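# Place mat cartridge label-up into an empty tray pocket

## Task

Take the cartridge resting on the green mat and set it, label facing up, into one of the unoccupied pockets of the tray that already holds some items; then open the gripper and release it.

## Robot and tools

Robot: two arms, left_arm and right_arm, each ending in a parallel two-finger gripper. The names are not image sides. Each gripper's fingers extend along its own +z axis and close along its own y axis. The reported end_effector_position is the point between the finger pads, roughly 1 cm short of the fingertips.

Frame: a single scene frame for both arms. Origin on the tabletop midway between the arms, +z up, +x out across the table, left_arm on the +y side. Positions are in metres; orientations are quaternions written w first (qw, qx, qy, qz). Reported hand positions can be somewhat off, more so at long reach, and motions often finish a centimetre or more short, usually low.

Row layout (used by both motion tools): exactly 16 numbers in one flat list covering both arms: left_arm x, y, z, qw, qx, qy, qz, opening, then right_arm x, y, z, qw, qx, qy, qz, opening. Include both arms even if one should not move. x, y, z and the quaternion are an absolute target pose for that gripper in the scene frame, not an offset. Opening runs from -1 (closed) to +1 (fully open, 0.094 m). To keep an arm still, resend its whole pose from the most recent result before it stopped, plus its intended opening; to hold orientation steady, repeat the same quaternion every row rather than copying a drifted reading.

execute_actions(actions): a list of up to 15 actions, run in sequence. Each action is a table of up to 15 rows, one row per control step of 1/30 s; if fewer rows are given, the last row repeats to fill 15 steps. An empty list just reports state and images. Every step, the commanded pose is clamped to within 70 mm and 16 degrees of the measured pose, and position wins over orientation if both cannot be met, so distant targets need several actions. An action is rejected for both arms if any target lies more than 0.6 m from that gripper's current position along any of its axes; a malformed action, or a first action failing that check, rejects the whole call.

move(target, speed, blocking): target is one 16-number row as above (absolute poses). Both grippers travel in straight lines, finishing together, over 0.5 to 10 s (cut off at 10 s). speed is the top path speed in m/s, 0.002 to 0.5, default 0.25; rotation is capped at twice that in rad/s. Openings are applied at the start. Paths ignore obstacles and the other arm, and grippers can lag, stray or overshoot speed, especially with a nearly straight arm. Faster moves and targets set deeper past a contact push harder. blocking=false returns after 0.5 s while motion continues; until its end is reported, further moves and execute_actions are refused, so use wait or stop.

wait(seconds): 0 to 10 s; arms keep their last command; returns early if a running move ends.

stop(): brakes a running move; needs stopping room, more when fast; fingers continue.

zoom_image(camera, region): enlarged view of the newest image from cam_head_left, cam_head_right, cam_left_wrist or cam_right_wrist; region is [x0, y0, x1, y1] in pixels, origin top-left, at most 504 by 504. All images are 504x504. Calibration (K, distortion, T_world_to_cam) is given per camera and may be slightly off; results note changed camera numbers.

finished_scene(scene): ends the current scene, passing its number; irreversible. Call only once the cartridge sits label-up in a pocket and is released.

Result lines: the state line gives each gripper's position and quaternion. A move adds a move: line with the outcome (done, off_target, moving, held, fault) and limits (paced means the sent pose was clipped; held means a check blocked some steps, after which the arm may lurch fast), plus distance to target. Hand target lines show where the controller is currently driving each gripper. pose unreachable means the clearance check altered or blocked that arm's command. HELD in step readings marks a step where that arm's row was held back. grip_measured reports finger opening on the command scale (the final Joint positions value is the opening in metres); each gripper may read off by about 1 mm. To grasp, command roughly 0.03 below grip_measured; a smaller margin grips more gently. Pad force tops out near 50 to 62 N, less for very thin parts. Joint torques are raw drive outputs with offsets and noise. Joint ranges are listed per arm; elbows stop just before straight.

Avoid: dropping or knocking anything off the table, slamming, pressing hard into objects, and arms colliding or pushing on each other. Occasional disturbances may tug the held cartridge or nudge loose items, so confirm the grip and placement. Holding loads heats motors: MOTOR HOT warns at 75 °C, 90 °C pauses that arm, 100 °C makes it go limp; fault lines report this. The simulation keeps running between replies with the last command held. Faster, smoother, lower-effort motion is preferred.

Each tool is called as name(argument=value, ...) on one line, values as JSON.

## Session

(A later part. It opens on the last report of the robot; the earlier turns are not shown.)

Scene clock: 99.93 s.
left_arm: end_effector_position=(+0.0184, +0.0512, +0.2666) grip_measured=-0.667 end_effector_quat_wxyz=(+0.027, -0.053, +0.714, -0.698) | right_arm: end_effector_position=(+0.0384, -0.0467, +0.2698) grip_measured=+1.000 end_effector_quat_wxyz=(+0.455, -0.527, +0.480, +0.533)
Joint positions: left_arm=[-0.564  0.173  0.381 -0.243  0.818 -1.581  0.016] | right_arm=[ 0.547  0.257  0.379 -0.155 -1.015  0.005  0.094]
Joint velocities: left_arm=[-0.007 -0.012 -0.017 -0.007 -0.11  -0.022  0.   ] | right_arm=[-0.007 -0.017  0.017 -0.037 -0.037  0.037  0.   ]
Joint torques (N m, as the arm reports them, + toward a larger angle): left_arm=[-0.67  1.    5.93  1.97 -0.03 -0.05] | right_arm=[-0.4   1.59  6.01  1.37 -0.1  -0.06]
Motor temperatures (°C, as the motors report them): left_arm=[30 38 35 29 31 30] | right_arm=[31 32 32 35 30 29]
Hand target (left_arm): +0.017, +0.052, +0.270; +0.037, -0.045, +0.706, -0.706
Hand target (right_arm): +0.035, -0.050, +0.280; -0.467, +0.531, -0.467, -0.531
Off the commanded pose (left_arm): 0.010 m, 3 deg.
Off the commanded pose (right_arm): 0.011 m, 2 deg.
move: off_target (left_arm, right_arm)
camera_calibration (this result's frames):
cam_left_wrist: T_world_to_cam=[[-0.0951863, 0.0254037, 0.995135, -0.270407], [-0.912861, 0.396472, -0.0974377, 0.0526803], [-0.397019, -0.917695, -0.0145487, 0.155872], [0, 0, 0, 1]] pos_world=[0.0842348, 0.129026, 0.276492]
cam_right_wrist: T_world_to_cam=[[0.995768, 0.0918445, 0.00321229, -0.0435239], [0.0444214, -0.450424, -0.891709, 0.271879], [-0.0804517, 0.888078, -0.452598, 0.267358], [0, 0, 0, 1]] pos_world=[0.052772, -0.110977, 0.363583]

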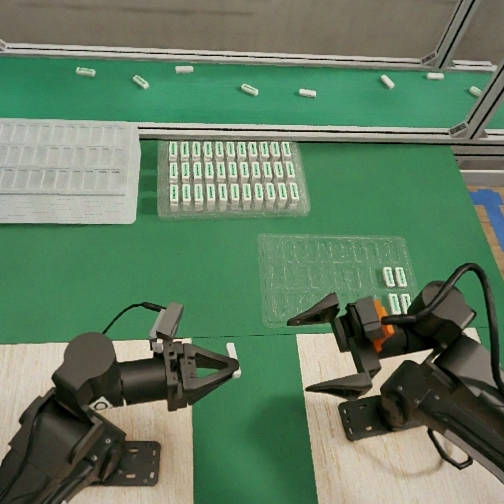

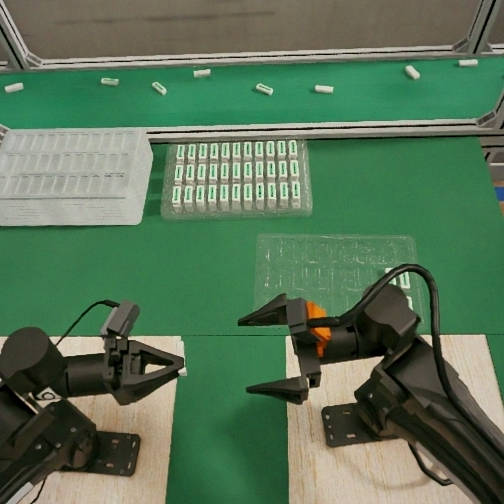

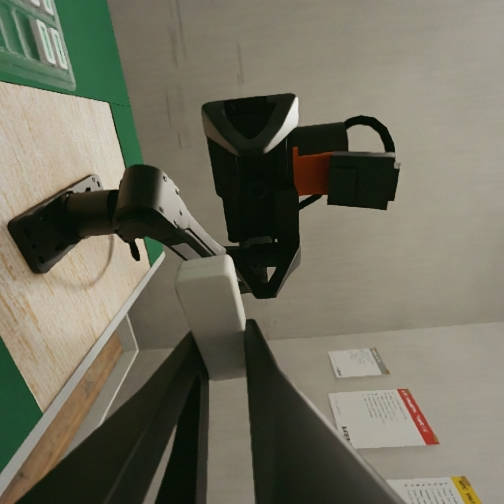

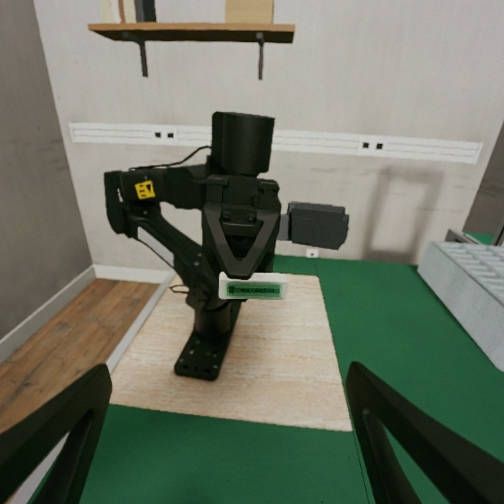

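zoom_image(camera="cam_right_wrist", region=[190, 230, 320, 340])

zoom_image(camera="cam_head_left", region=[160, 280, 400, 450])

Region (190, 230, 320, 340) of cam_right_wrist's 504x504 image, scaled by 3.877, with more detail than that image has; it fills the top 426 rows of this view, and the rest is white.

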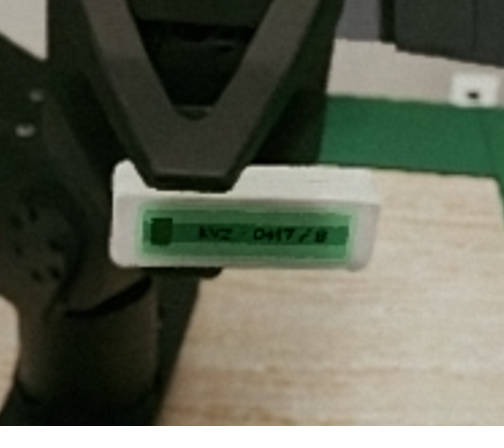

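Region (160, 280, 400, 450) of cam_head_left's 504x504 image, scaled by 2.100, with more detail than that image has; it fills the top 357 rows of this view, and the rest is white.

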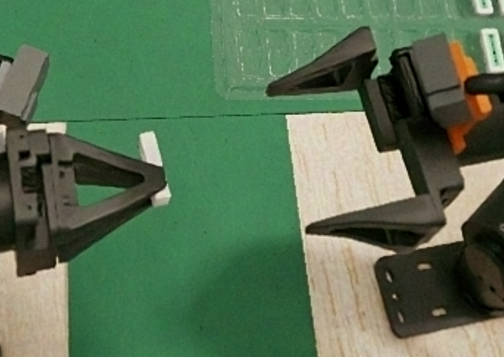

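move(target=[0.025, 0.045, 0.27, 0.045, -0.045, 0.7057, -0.7057, -0.69, 0.0444, 0.008, 0.264, 0.4671, -0.5308, 0.4671, 0.5308, 0.7], speed=0.1)

Scene clock: 106.13 s.
left_arm: end_effector_position=(+0.0222, +0.0482, +0.2749) grip_measured=-0.667 end_effector_quat_wxyz=(+0.043, -0.047, +0.704, -0.707) | right_arm: end_effector_position=(+0.0446, +0.0066, +0.2676) grip_measured=+0.701 end_effector_quat_wxyz=(+0.468, -0.533, +0.466, +0.529)
Joint positions: left_arm=[-0.592  0.193  0.381 -0.183  0.777 -1.581  0.016] | right_arm=[ 0.875  0.542  0.355  0.184 -0.691 -0.007  0.08 ]
Joint velocities: left_arm=[-0.002  0.012 -0.007  0.007 -0.007  0.022 -0.   ] | right_arm=[ 0.002 -0.017  0.007 -0.051  0.007  0.066 -0.   ]
Joint torques (N m, as the arm reports them, + toward a larger angle): left_arm=[-0.67  3.46  5.28  1.98 -0.05  0.08] | right_arm=[ 0.67  1.96  3.91  1.73  0.06 -0.03]
Motor temperatures (°C, as the motors report them): left_arm=[30 37 34 31 31 30] | right_arm=[31 32 32 36 30 29]
Hand target (left_arm): +0.025, +0.045, +0.270; +0.044, -0.045, +0.706, -0.706
Hand target (right_arm): +0.045, +0.008, +0.263; -0.467, +0.533, -0.467, -0.528
Off the commanded pose (left_arm): 0.006 m, 0 deg.
Off the commanded pose (right_arm): 0.004 m, 0 deg.
move: done
camera_calibration (this result's frames):
cam_left_wrist: T_world_to_cam=[[-0.127315, 0.0474106, 0.990729, -0.277329], [-0.914193, 0.381867, -0.135753, 0.0694572], [-0.384763, -0.923, -0.00527485, 0.152212], [0, 0, 0, 1]] pos_world=[0.0867548, 0.127117, 0.28499]
cam_right_wrist: T_world_to_cam=[[0.994721, 0.0941969, 0.0407094, -0.0646217], [0.0777243, -0.432573, -0.898242, 0.293807], [-0.0670019, 0.896664, -0.437611, 0.214852], [0, 0, 0, 1]] pos_world=[0.05584, -0.0594699, 0.360563]

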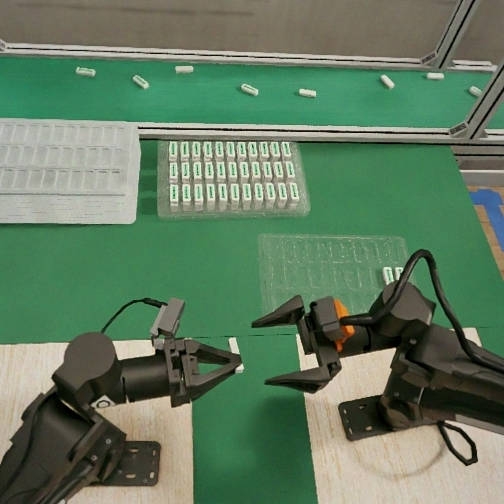

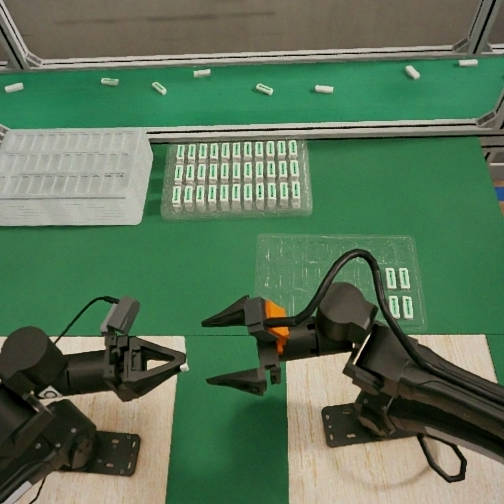

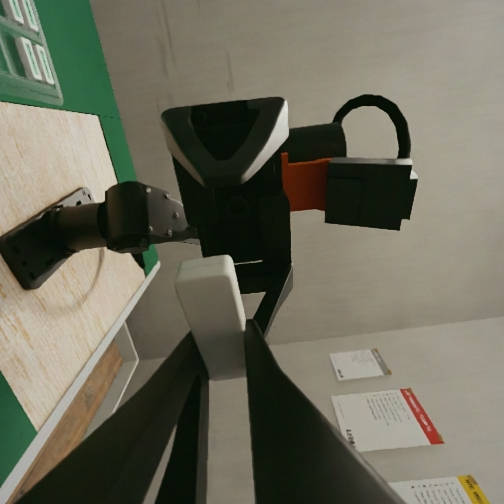

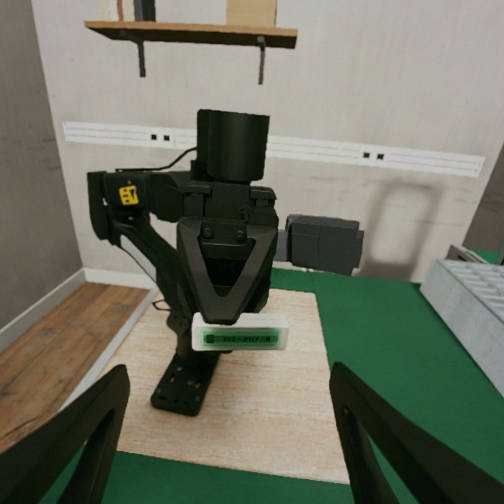

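zoom_image(camera="cam_right_wrist", region=[110, 280, 350, 420])

zoom_image(camera="cam_head_left", region=[190, 290, 350, 410])

Region (110, 280, 350, 420) of cam_right_wrist's 504x504 image, scaled by 2.100, with more detail than that image has; it fills the top 294 rows of this view, and the rest is white.

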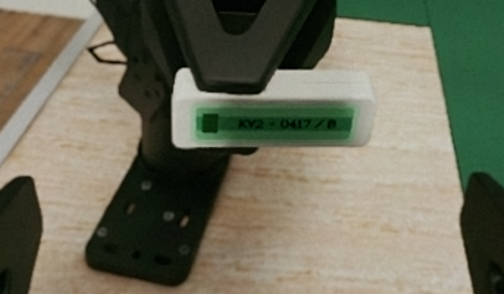

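Region (190, 290, 350, 410) of cam_head_left's 504x504 image, scaled by 3.150, with more detail than that image has; it fills the top 378 rows of this view, and the rest is white.

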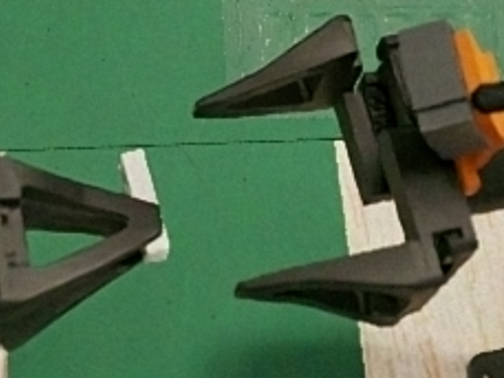

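move(target=[0.025, 0.045, 0.27, 0.045, -0.045, 0.7057, -0.7057, -0.69, 0.0448, 0.030, 0.259, 0.4671, -0.5308, 0.4671, 0.5308, 0.5], speed=0.05)

Scene clock: 114.57 s.
left_arm: end_effector_position=(+0.0226, +0.0483, +0.2749) grip_measured=-0.667 end_effector_quat_wxyz=(+0.044, -0.047, +0.704, -0.707) | right_arm: end_effector_position=(+0.0454, +0.0289, +0.2636) grip_measured=+0.501 end_effector_quat_wxyz=(+0.469, -0.532, +0.465, +0.529)
Joint positions: left_arm=[-0.592  0.193  0.381 -0.183  0.775 -1.58   0.016] | right_arm=[ 0.957  0.677  0.355  0.323 -0.608 -0.007  0.071]
Joint velocities: left_arm=[-0.012 -0.012 -0.002 -0.095 -0.007 -0.007 -0.001] | right_arm=[-0.002  0.002 -0.017 -0.081 -0.007 -0.037  0.001]
Joint torques (N m, as the arm reports them, + toward a larger angle): left_arm=[-0.74  3.5   5.25  1.99 -0.04  0.08] | right_arm=[0.63 1.09 3.92 1.77 0.09 0.  ]
Motor temperatures (°C, as the motors report them): left_arm=[30 36 34 32 31 30] | right_arm=[31 32 32 37 30 29]
Hand target (left_arm): +0.025, +0.045, +0.270; +0.045, -0.045, +0.706, -0.705
Hand target (right_arm): +0.045, +0.030, +0.259; -0.467, +0.532, -0.467, -0.530
Off the commanded pose (left_arm): 0.006 m, 0 deg.
Off the commanded pose (right_arm): 0.005 m, 0 deg.
move: done
camera_calibration (this result's frames):
cam_left_wrist: T_world_to_cam=[[-0.128524, 0.0470286, 0.990591, -0.277206], [-0.914767, 0.380138, -0.136733, 0.0701148], [-0.382992, -0.923733, -0.00583667, 0.152532], [0, 0, 0, 1]] pos_world=[0.0869296, 0.127282, 0.285075]
cam_right_wrist: T_world_to_cam=[[0.99464, 0.0940597, 0.0429528, -0.0679644], [0.0794727, -0.429627, -0.899503, 0.29998], [-0.0661533, 0.898094, -0.434799, 0.192274], [0, 0, 0, 1]] pos_world=[0.0564795, -0.0374083, 0.356352]

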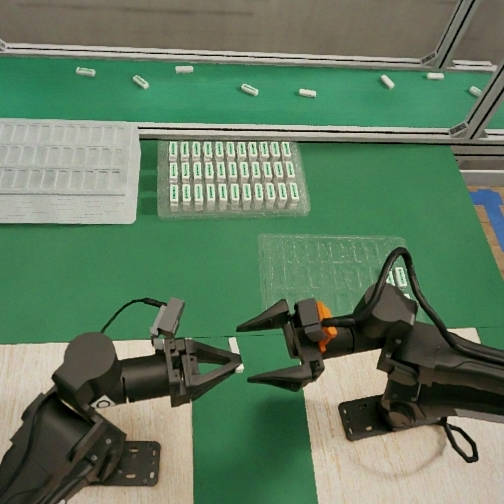

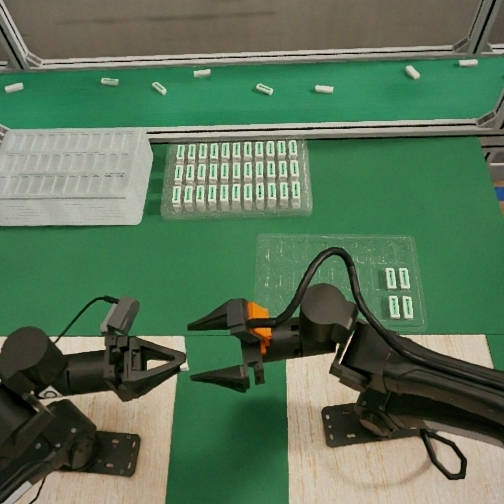

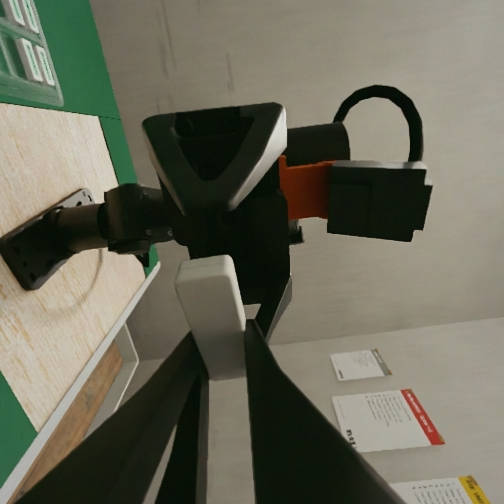

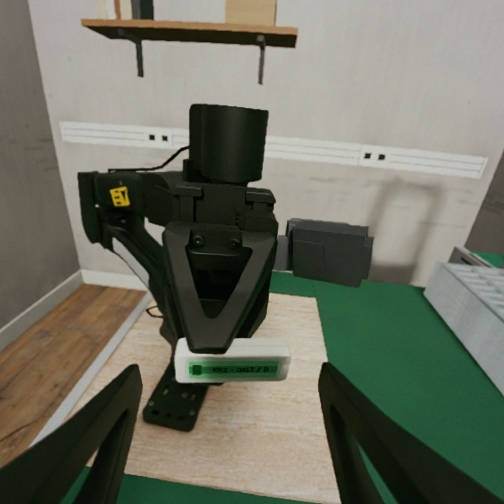

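zoom_image(camera="cam_head_left", region=[200, 310, 300, 400])

zoom_image(camera="cam_left_wrist", region=[130, 150, 310, 330])

zoom_image(camera="cam_right_wrist", region=[110, 310, 350, 450])

Region (200, 310, 300, 400) of cam_head_left's 504x504 image, scaled by 5.040, with more detail than that image has; it fills the top 454 rows of this view, and the rest is white.

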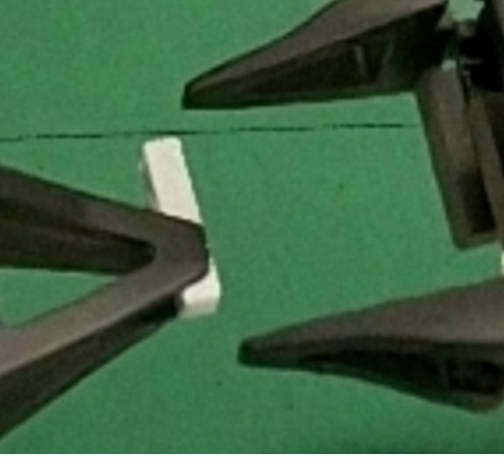

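Region (130, 150, 310, 330) of cam_left_wrist's 504x504 image, scaled by 2.800, with more detail than that image has.

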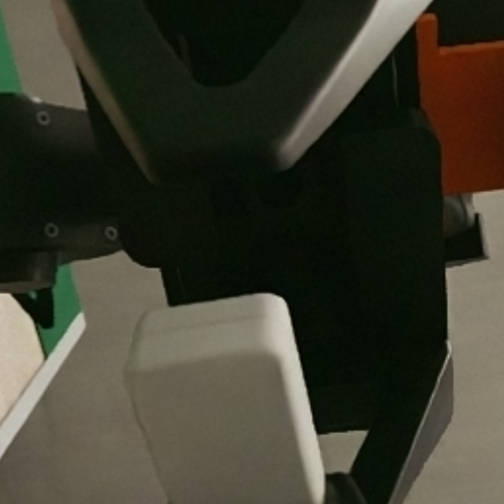

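Region (110, 310, 350, 450) of cam_right_wrist's 504x504 image, scaled by 2.100, with more detail than that image has; it fills the top 294 rows of this view, and the rest is white.

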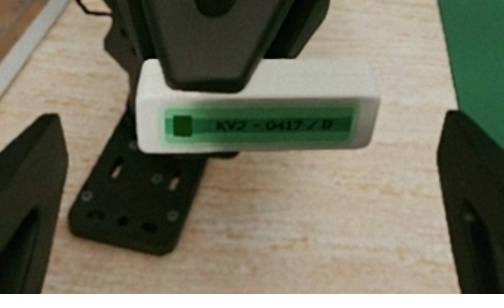

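move(target=[0.025, 0.045, 0.27, 0.045, -0.045, 0.7057, -0.7057, -0.69, 0.0438, 0.0415, 0.259, 0.4671, -0.5308, 0.4671, 0.5308, 0.35], speed=0.03)

zoom_image(camera="cam_head_left", region=[200, 310, 300, 400])

zoom_image(camera="cam_right_wrist", region=[110, 310, 350, 450])

Scene clock: 120.37 s.
left_arm: end_effector_position=(+0.0226, +0.0483, +0.2749) grip_measured=-0.667 end_effector_quat_wxyz=(+0.044, -0.047, +0.704, -0.707) | right_arm: end_effector_position=(+0.0444, +0.0401, +0.2574) grip_measured=+0.351 end_effector_quat_wxyz=(+0.465, -0.534, +0.469, +0.528)
Joint positions: left_arm=[-0.592  0.193  0.381 -0.183  0.775 -1.58   0.016] | right_arm=[ 0.999  0.744  0.355  0.377 -0.566 -0.007  0.063]
Joint velocities: left_arm=[-0.012 -0.002  0.012 -0.051  0.037 -0.066  0.   ] | right_arm=[-0.002  0.022  0.002 -0.007  0.066  0.022  0.   ]
Joint torques (N m, as the arm reports them, + toward a larger angle): left_arm=[-0.76  3.49  5.25  1.99 -0.04  0.08] | right_arm=[0.73 0.74 4.78 1.81 0.02 0.04]
Motor temperatures (°C, as the motors report them): left_arm=[30 35 34 33 31 30] | right_arm=[31 32 31 37 30 29]
Hand target (left_arm): +0.025, +0.045, +0.270; +0.045, -0.045, +0.706, -0.706
Hand target (right_arm): +0.044, +0.041, +0.259; -0.467, +0.531, -0.467, -0.530
Off the commanded pose (left_arm): 0.006 m, 0 deg.
Off the commanded pose (right_arm): 0.002 m, 1 deg.
move: done
camera_calibration (this result's frames):
cam_left_wrist: T_world_to_cam=[[-0.128821, 0.0472624, 0.990541, -0.277271], [-0.914726, 0.380106, -0.137097, 0.0702255], [-0.38299, -0.923735, -0.00573342, 0.152504], [0, 0, 0, 1]] pos_world=[0.0869263, 0.127284, 0.285151]
cam_right_wrist: T_world_to_cam=[[0.99486, 0.094524, 0.0363244, -0.0660579], [0.0744911, -0.440142, -0.894833, 0.298677], [-0.0685953, 0.892939, -0.444921, 0.182398], [0, 0, 0, 1]] pos_world=[0.0559812, -0.0251656, 0.350818]

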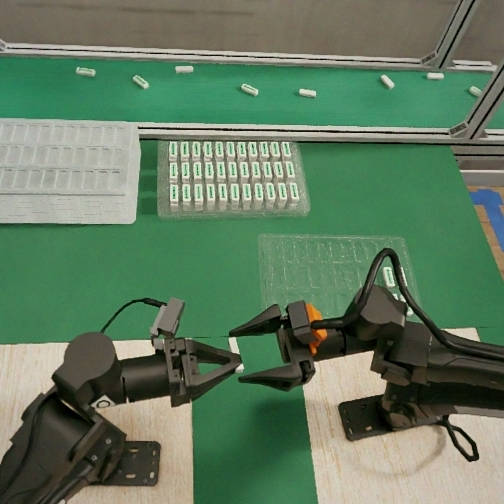

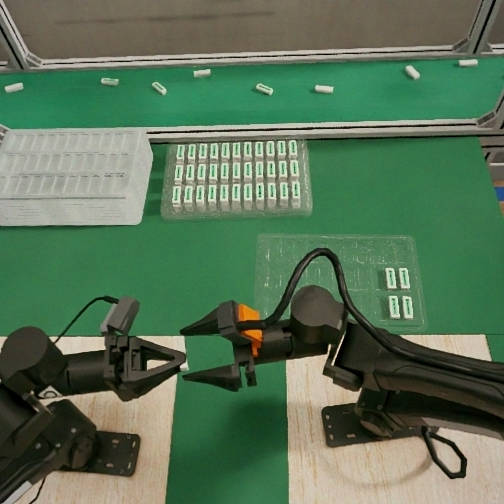

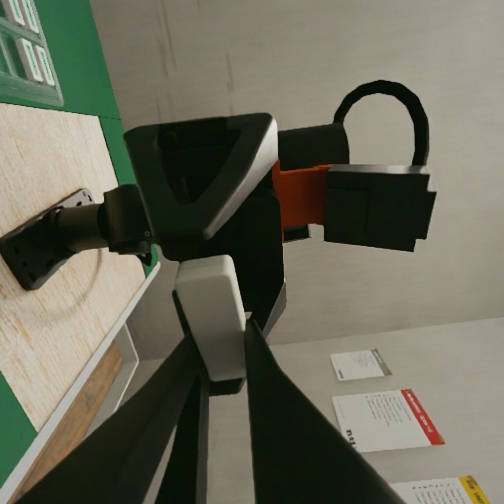

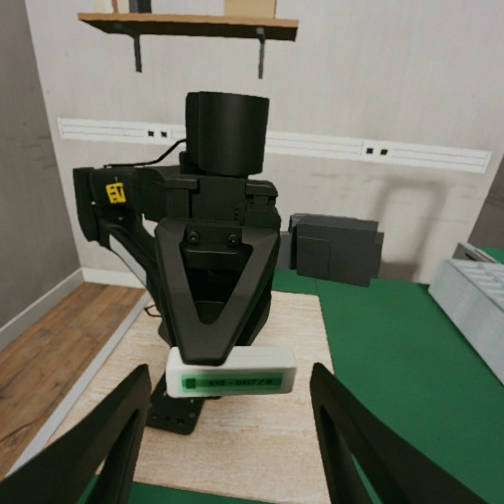

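Region (200, 310, 300, 400) of cam_head_left's 504x504 image, scaled by 5.040, with more detail than that image has; it fills the top 454 rows of this view, and the rest is white.

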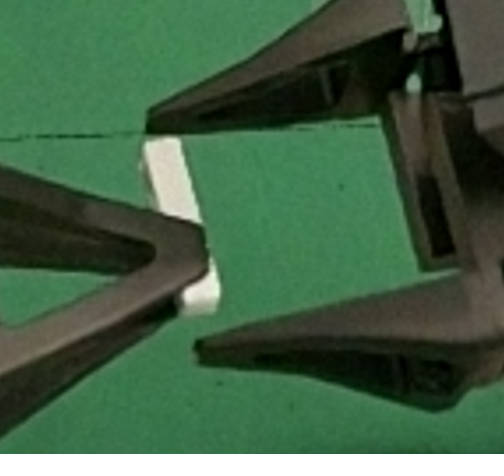

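Region (110, 310, 350, 450) of cam_right_wrist's 504x504 image, scaled by 2.100, with more detail than that image has; it fills the top 294 rows of this view, and the rest is white.

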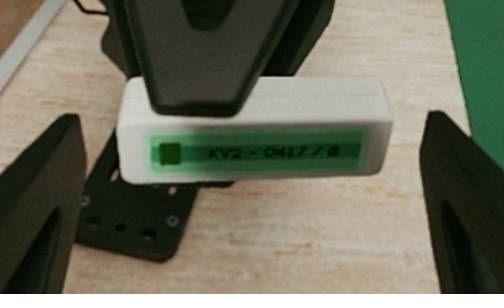

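move(target=[0.025, 0.045, 0.27, 0.045, -0.045, 0.7057, -0.7057, -0.69, 0.0438, 0.0415, 0.268, 0.4671, -0.5308, 0.4671, 0.5308, 0.35], speed=0.03)

zoom_image(camera="cam_left_wrist", region=[130, 180, 310, 360])

zoom_image(camera="cam_head_left", region=[200, 310, 300, 400])

Scene clock: 122.83 s.
left_arm: end_effector_position=(+0.0226, +0.0483, +0.2749) grip_measured=-0.667 end_effector_quat_wxyz=(+0.044, -0.047, +0.704, -0.707) | right_arm: end_effector_position=(+0.0446, +0.0400, +0.2530) grip_measured=+0.351 end_effector_quat_wxyz=(+0.458, -0.535, +0.476, +0.526)
Joint positions: left_arm=[-0.592  0.193  0.381 -0.183  0.775 -1.58   0.016] | right_arm=[ 0.999  0.744  0.355  0.357 -0.565 -0.007  0.063]
Joint velocities: left_arm=[-0.022 -0.007  0.017 -0.022  0.022  0.037  0.   ] | right_arm=[ 0.012 -0.002  0.012 -0.066 -0.007 -0.037 -0.001]
Joint torques (N m, as the arm reports them, + toward a larger angle): left_arm=[-0.74  3.52  5.25  1.98 -0.04  0.08] | right_arm=[ 0.55 -0.11  7.22  1.63  0.05  0.06]
Motor temperatures (°C, as the motors report them): left_arm=[30 35 34 34 31 30] | right_arm=[31 32 32 37 30 29]
Hand target (left_arm): +0.025, +0.045, +0.270; +0.045, -0.045, +0.706, -0.706
Hand target (right_arm): +0.044, +0.041, +0.268; -0.467, +0.531, -0.467, -0.531
Off the commanded pose (left_arm): 0.006 m, 0 deg.
Off the commanded pose (right_arm): 0.015 m, 2 deg.
move: off_target (right_arm)
camera_calibration (this result's frames):
cam_left_wrist: T_world_to_cam=[[-0.128838, 0.0472147, 0.990541, -0.277261], [-0.914871, 0.379757, -0.137097, 0.0703039], [-0.382638, -0.923881, -0.00573157, 0.152536], [0, 0, 0, 1]] pos_world=[0.0869636, 0.127318, 0.285151]
cam_right_wrist: T_world_to_cam=[[0.99523, 0.0939479, 0.0262744, -0.0635033], [0.0664948, -0.456238, -0.88737, 0.293829], [-0.0713792, 0.884885, -0.460309, 0.184855], [0, 0, 0, 1]] pos_world=[0.0568571, -0.0235537, 0.347494]

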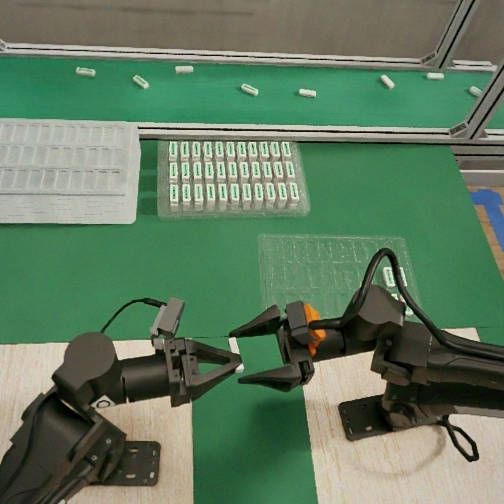

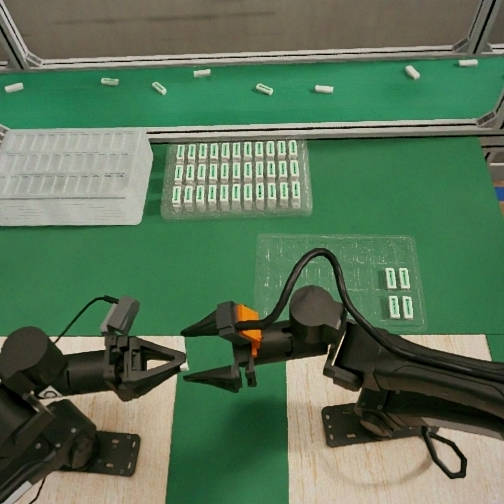

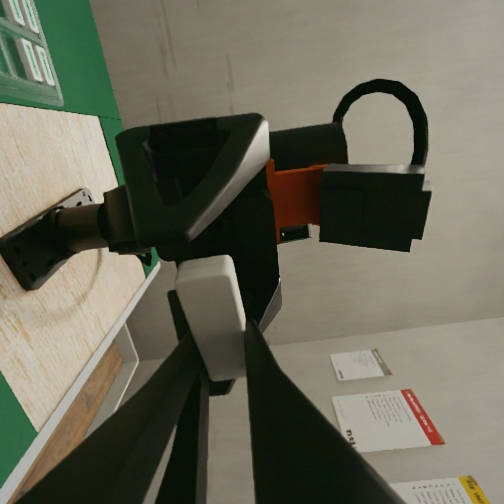

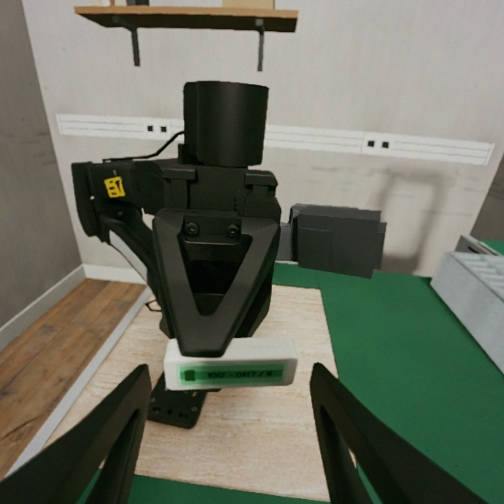

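Region (130, 180, 310, 360) of cam_left_wrist's 504x504 image, scaled by 2.800, with more detail than that image has.

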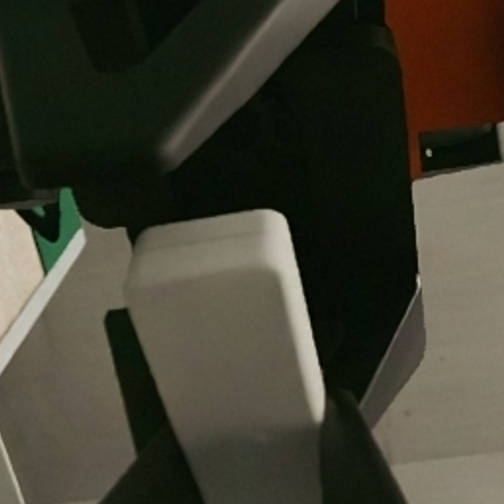

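Region (200, 310, 300, 400) of cam_head_left's 504x504 image, scaled by 5.040, with more detail than that image has; it fills the top 454 rows of this view, and the rest is white.

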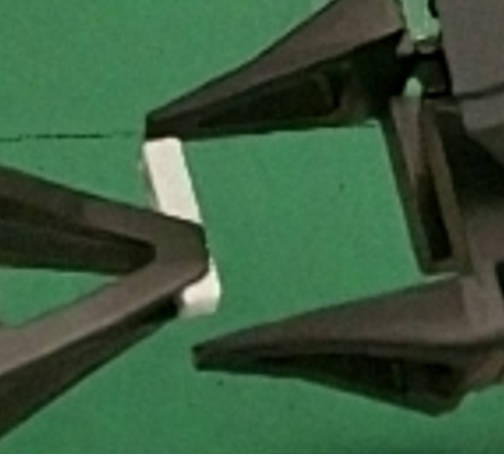

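move(target=[0.025, 0.045, 0.27, 0.045, -0.045, 0.7057, -0.7057, -0.69, 0.0438, 0.0415, 0.262, 0.4713, -0.5260, 0.4629, 0.5355, 0.35], speed=0.03)

zoom_image(camera="cam_left_wrist", region=[130, 180, 310, 360])

zoom_image(camera="cam_head_left", region=[200, 310, 300, 400])

Scene clock: 127.17 s.
left_arm: end_effector_position=(+0.0226, +0.0483, +0.2749) grip_measured=-0.667 end_effector_quat_wxyz=(+0.044, -0.047, +0.704, -0.707) | right_arm: end_effector_position=(+0.0446, +0.0401, +0.2642) grip_measured=+0.351 end_effector_quat_wxyz=(+0.473, -0.528, +0.461, +0.533)
Joint positions: left_arm=[-0.592  0.193  0.381 -0.183  0.775 -1.58   0.016] | right_arm=[ 0.999  0.744  0.355  0.408 -0.565  0.003  0.063]
Joint velocities: left_arm=[ 0.002 -0.012 -0.002 -0.051 -0.081 -0.007 -0.   ] | right_arm=[-0.012  0.002 -0.007 -0.066 -0.022 -0.007 -0.   ]
Joint torques (N m, as the arm reports them, + toward a larger angle): left_arm=[-0.76  3.5   5.26  1.98 -0.04  0.08] | right_arm=[0.67 1.02 4.45 1.77 0.04 0.1 ]
Motor temperatures (°C, as the motors report them): left_arm=[30 35 34 34 31 30] | right_arm=[31 32 32 38 30 29]
Hand target (left_arm): +0.025, +0.045, +0.270; +0.045, -0.045, +0.706, -0.706
Hand target (right_arm): +0.044, +0.042, +0.262; -0.471, +0.526, -0.463, -0.536
Off the commanded pose (left_arm): 0.006 m, 0 deg.
Off the commanded pose (right_arm): 0.003 m, 0 deg.
move: done
camera_calibration (this result's frames):
cam_left_wrist: T_world_to_cam=[[-0.128838, 0.0472147, 0.990541, -0.277261], [-0.914871, 0.379757, -0.137097, 0.0703039], [-0.382638, -0.923881, -0.00573157, 0.152536], [0, 0, 0, 1]] pos_world=[0.0869636, 0.127318, 0.285151]
cam_right_wrist: T_world_to_cam=[[0.99482, 0.0923608, 0.0424595, -0.0680321], [0.077303, -0.416124, -0.906016, 0.306639], [-0.066012, 0.904605, -0.421108, 0.178565], [0, 0, 0, 1]] pos_world=[0.055763, -0.0276481, 0.355904]

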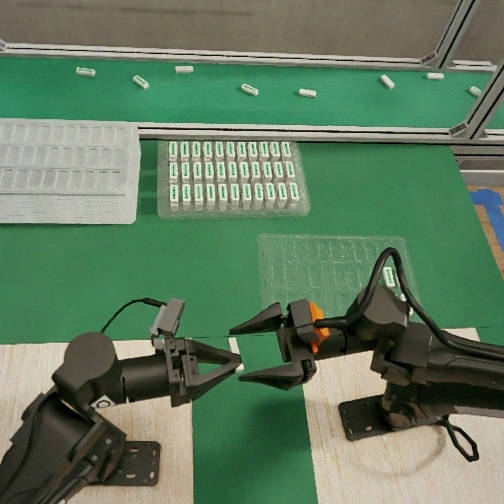

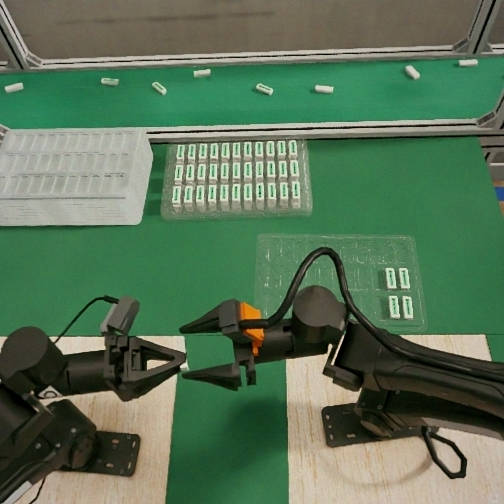

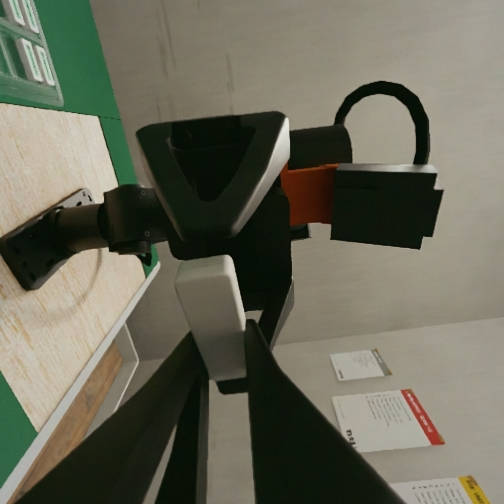

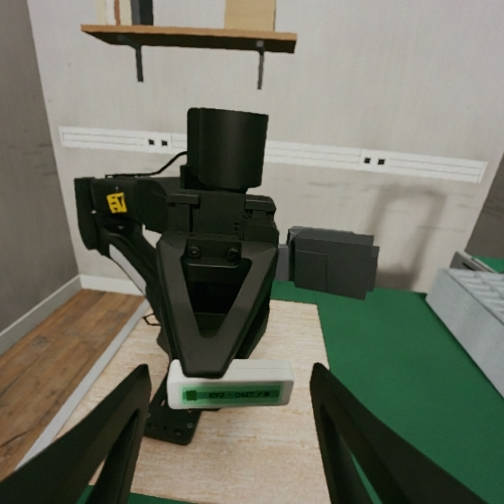

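Region (130, 180, 310, 360) of cam_left_wrist's 504x504 image, scaled by 2.800, with more detail than that image has.

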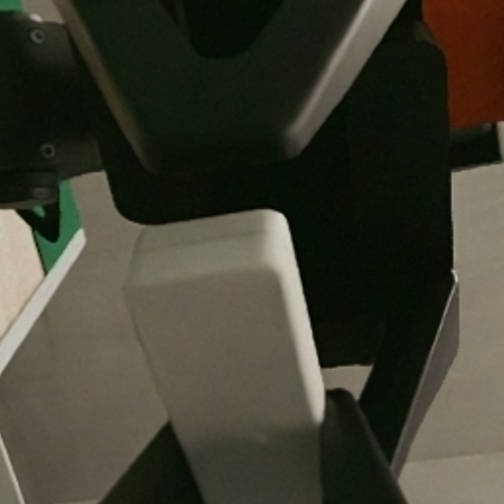

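Region (200, 310, 300, 400) of cam_head_left's 504x504 image, scaled by 5.040, with more detail than that image has; it fills the top 454 rows of this view, and the rest is white.

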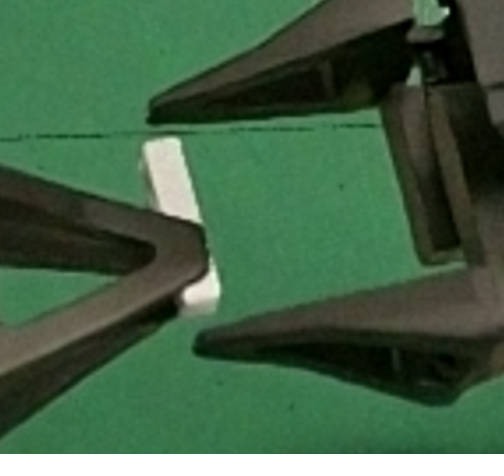

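move(target=[0.025, 0.045, 0.27, 0.045, -0.045, 0.7057, -0.7057, -0.69, 0.0438, 0.0415, 0.262, 0.4713, -0.5260, 0.4629, 0.5355, 0.03], speed=0.03)

Scene clock: 129.40 s.
left_arm: end_effector_position=(+0.0226, +0.0483, +0.2749) grip_measured=-0.667 end_effector_quat_wxyz=(+0.044, -0.047, +0.704, -0.707) | right_arm: end_effector_position=(+0.0446, +0.0401, +0.2646) grip_measured=+0.031 end_effector_quat_wxyz=(+0.474, -0.528, +0.461, +0.534)
Joint positions: left_arm=[-0.592  0.193  0.381 -0.183  0.775 -1.58   0.016] | right_arm=[ 0.999  0.744  0.355  0.41  -0.565  0.003  0.048]
Joint velocities: left_arm=[ 0.002 -0.007  0.002  0.066 -0.066  0.007 -0.001] | right_arm=[ 0.007 -0.012  0.012  0.007 -0.022  0.022  0.001]
Joint torques (N m, as the arm reports them, + toward a larger angle): left_arm=[-0.74  3.51  5.26  1.99 -0.04  0.08] | right_arm=[0.72 0.84 4.38 1.76 0.07 0.05]
Motor temperatures (°C, as the motors report them): left_arm=[30 35 34 34 31 30] | right_arm=[31 32 32 38 30 29]
Hand target (left_arm): +0.025, +0.045, +0.270; +0.045, -0.045, +0.706, -0.706
Hand target (right_arm): +0.044, +0.041, +0.262; -0.471, +0.526, -0.463, -0.535
Off the commanded pose (left_arm): 0.006 m, 0 deg.
Off the commanded pose (right_arm): 0.003 m, 0 deg.
move: done
camera_calibration (this result's frames):
cam_left_wrist: T_world_to_cam=[[-0.128838, 0.0472147, 0.990541, -0.277261], [-0.914871, 0.379757, -0.137097, 0.0703039], [-0.382638, -0.923881, -0.00573157, 0.152536], [0, 0, 0, 1]] pos_world=[0.0869636, 0.127318, 0.285151]
cam_right_wrist: T_world_to_cam=[[0.994801, 0.0922955, 0.0430436, -0.0681969], [0.0776965, -0.414602, -0.90668, 0.307115], [-0.0658365, 0.90531, -0.419617, 0.178319], [0, 0, 0, 1]] pos_world=[0.0557205, -0.0278092, 0.356216]

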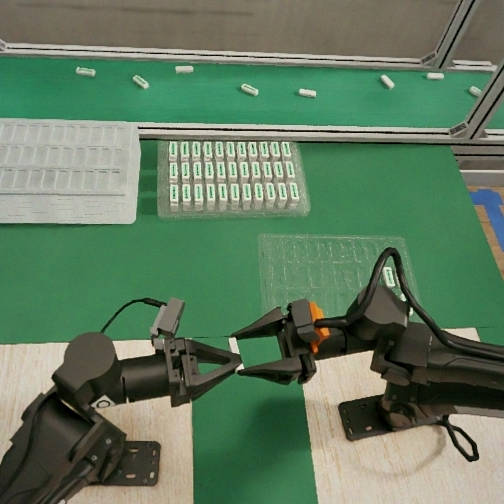

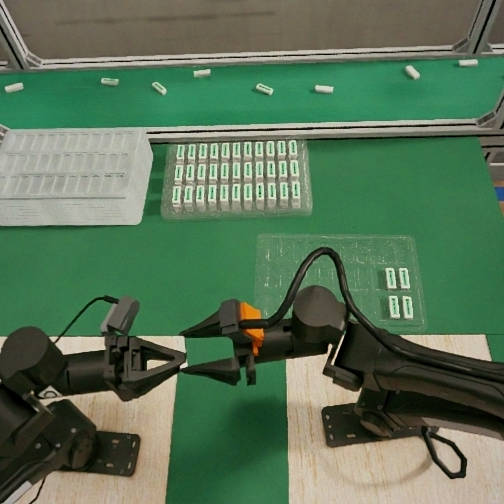

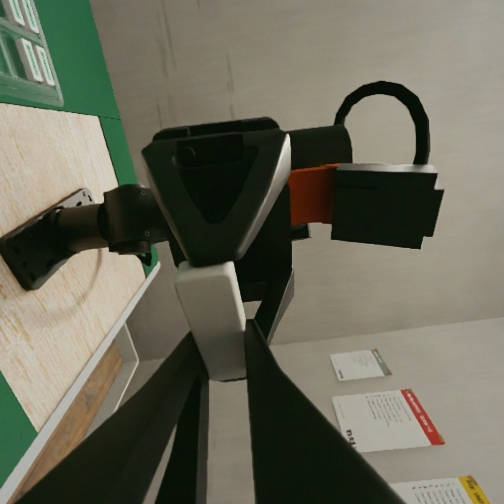

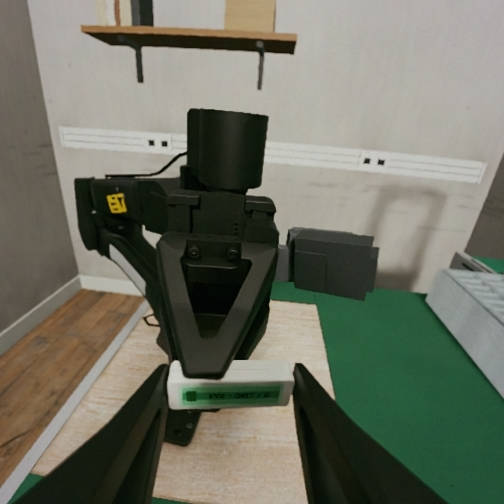

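move(target=[0.025, 0.045, 0.27, 0.045, -0.045, 0.7057, -0.7057, -0.69, 0.0438, 0.0415, 0.262, 0.4713, -0.5260, 0.4629, 0.5355, -0.03], speed=0.03)

zoom_image(camera="cam_head_left", region=[200, 310, 300, 400])

Scene clock: 131.43 s.
left_arm: end_effector_position=(+0.0227, +0.0483, +0.2749) grip_measured=-0.667 end_effector_quat_wxyz=(+0.044, -0.048, +0.704, -0.707) | right_arm: end_effector_position=(+0.0446, +0.0401, +0.2646) grip_measured=-0.018 end_effector_quat_wxyz=(+0.474, -0.528, +0.461, +0.534)
Joint positions: left_arm=[-0.592  0.193  0.381 -0.183  0.774 -1.58   0.016] | right_arm=[ 0.999  0.744  0.355  0.41  -0.565  0.003  0.046]
Joint velocities: left_arm=[-0.012  0.002  0.007 -0.066 -0.081  0.007  0.   ] | right_arm=[-0.012 -0.007 -0.017  0.007 -0.051  0.022  0.   ]
Joint torques (N m, as the arm reports them, + toward a larger angle): left_arm=[-0.75  3.51  5.26  1.98 -0.03  0.07] | right_arm=[0.74 0.81 4.41 1.77 0.07 0.07]
Motor temperatures (°C, as the motors report them): left_arm=[30 35 34 34 31 30] | right_arm=[31 32 32 38 30 29]
Hand target (left_arm): +0.025, +0.045, +0.270; +0.045, -0.045, +0.706, -0.705
Hand target (right_arm): +0.044, +0.041, +0.262; -0.471, +0.526, -0.463, -0.535
Off the commanded pose (left_arm): 0.006 m, 0 deg.
Off the commanded pose (right_arm): 0.003 m, 0 deg.
move: done
camera_calibration (this result's frames):
cam_left_wrist: T_world_to_cam=[[-0.128854, 0.0471671, 0.990541, -0.27725], [-0.915016, 0.379408, -0.137096, 0.0703823], [-0.382285, -0.924027, -0.00572972, 0.152569], [0, 0, 0, 1]] pos_world=[0.0870009, 0.127351, 0.285151]
cam_right_wrist: T_world_to_cam=[[0.994801, 0.0922955, 0.0430436, -0.0681969], [0.0776965, -0.414602, -0.90668, 0.307115], [-0.0658365, 0.90531, -0.419617, 0.178319], [0, 0, 0, 1]] pos_world=[0.0557205, -0.0278092, 0.356216]

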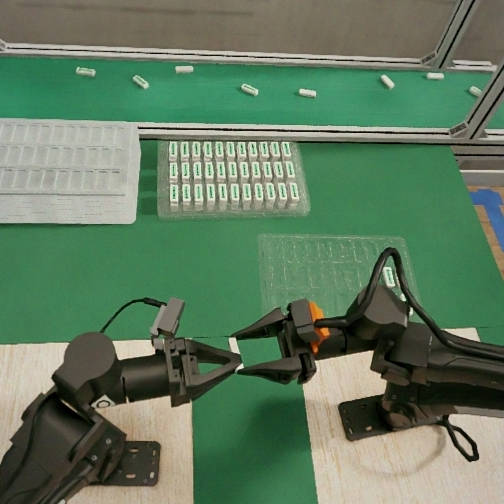

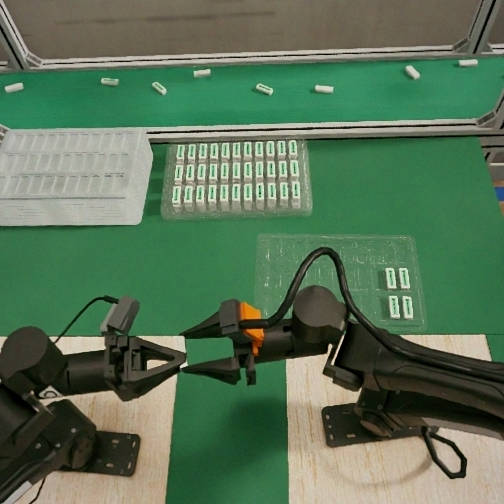

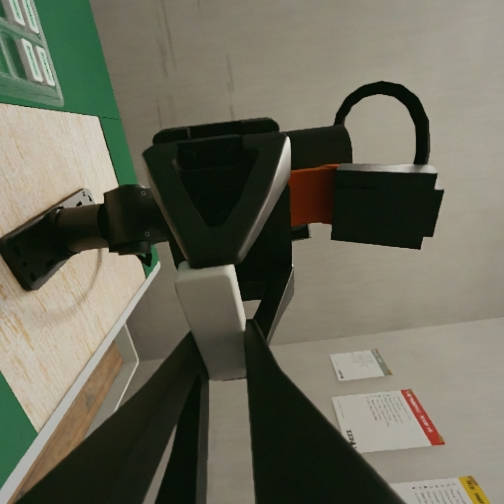

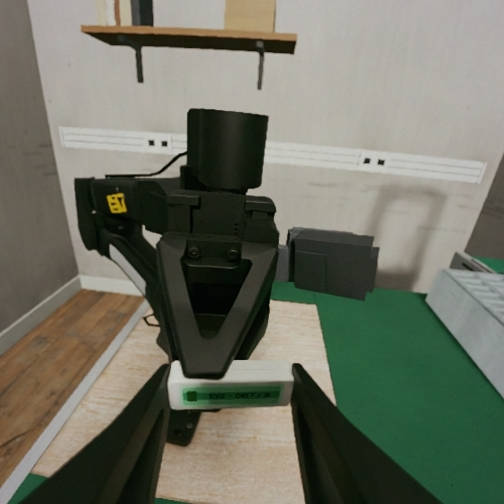

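Region (200, 310, 300, 400) of cam_head_left's 504x504 image, scaled by 5.040, with more detail than that image has; it fills the top 454 rows of this view, and the rest is white.

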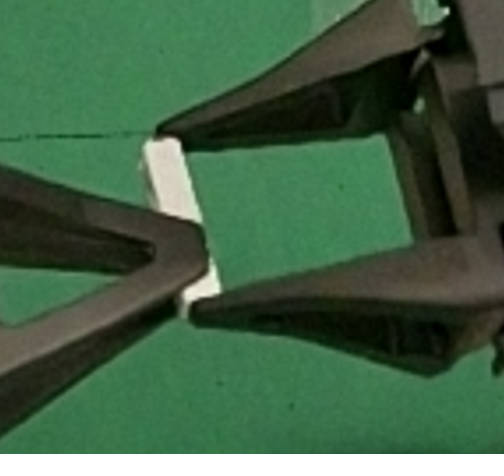

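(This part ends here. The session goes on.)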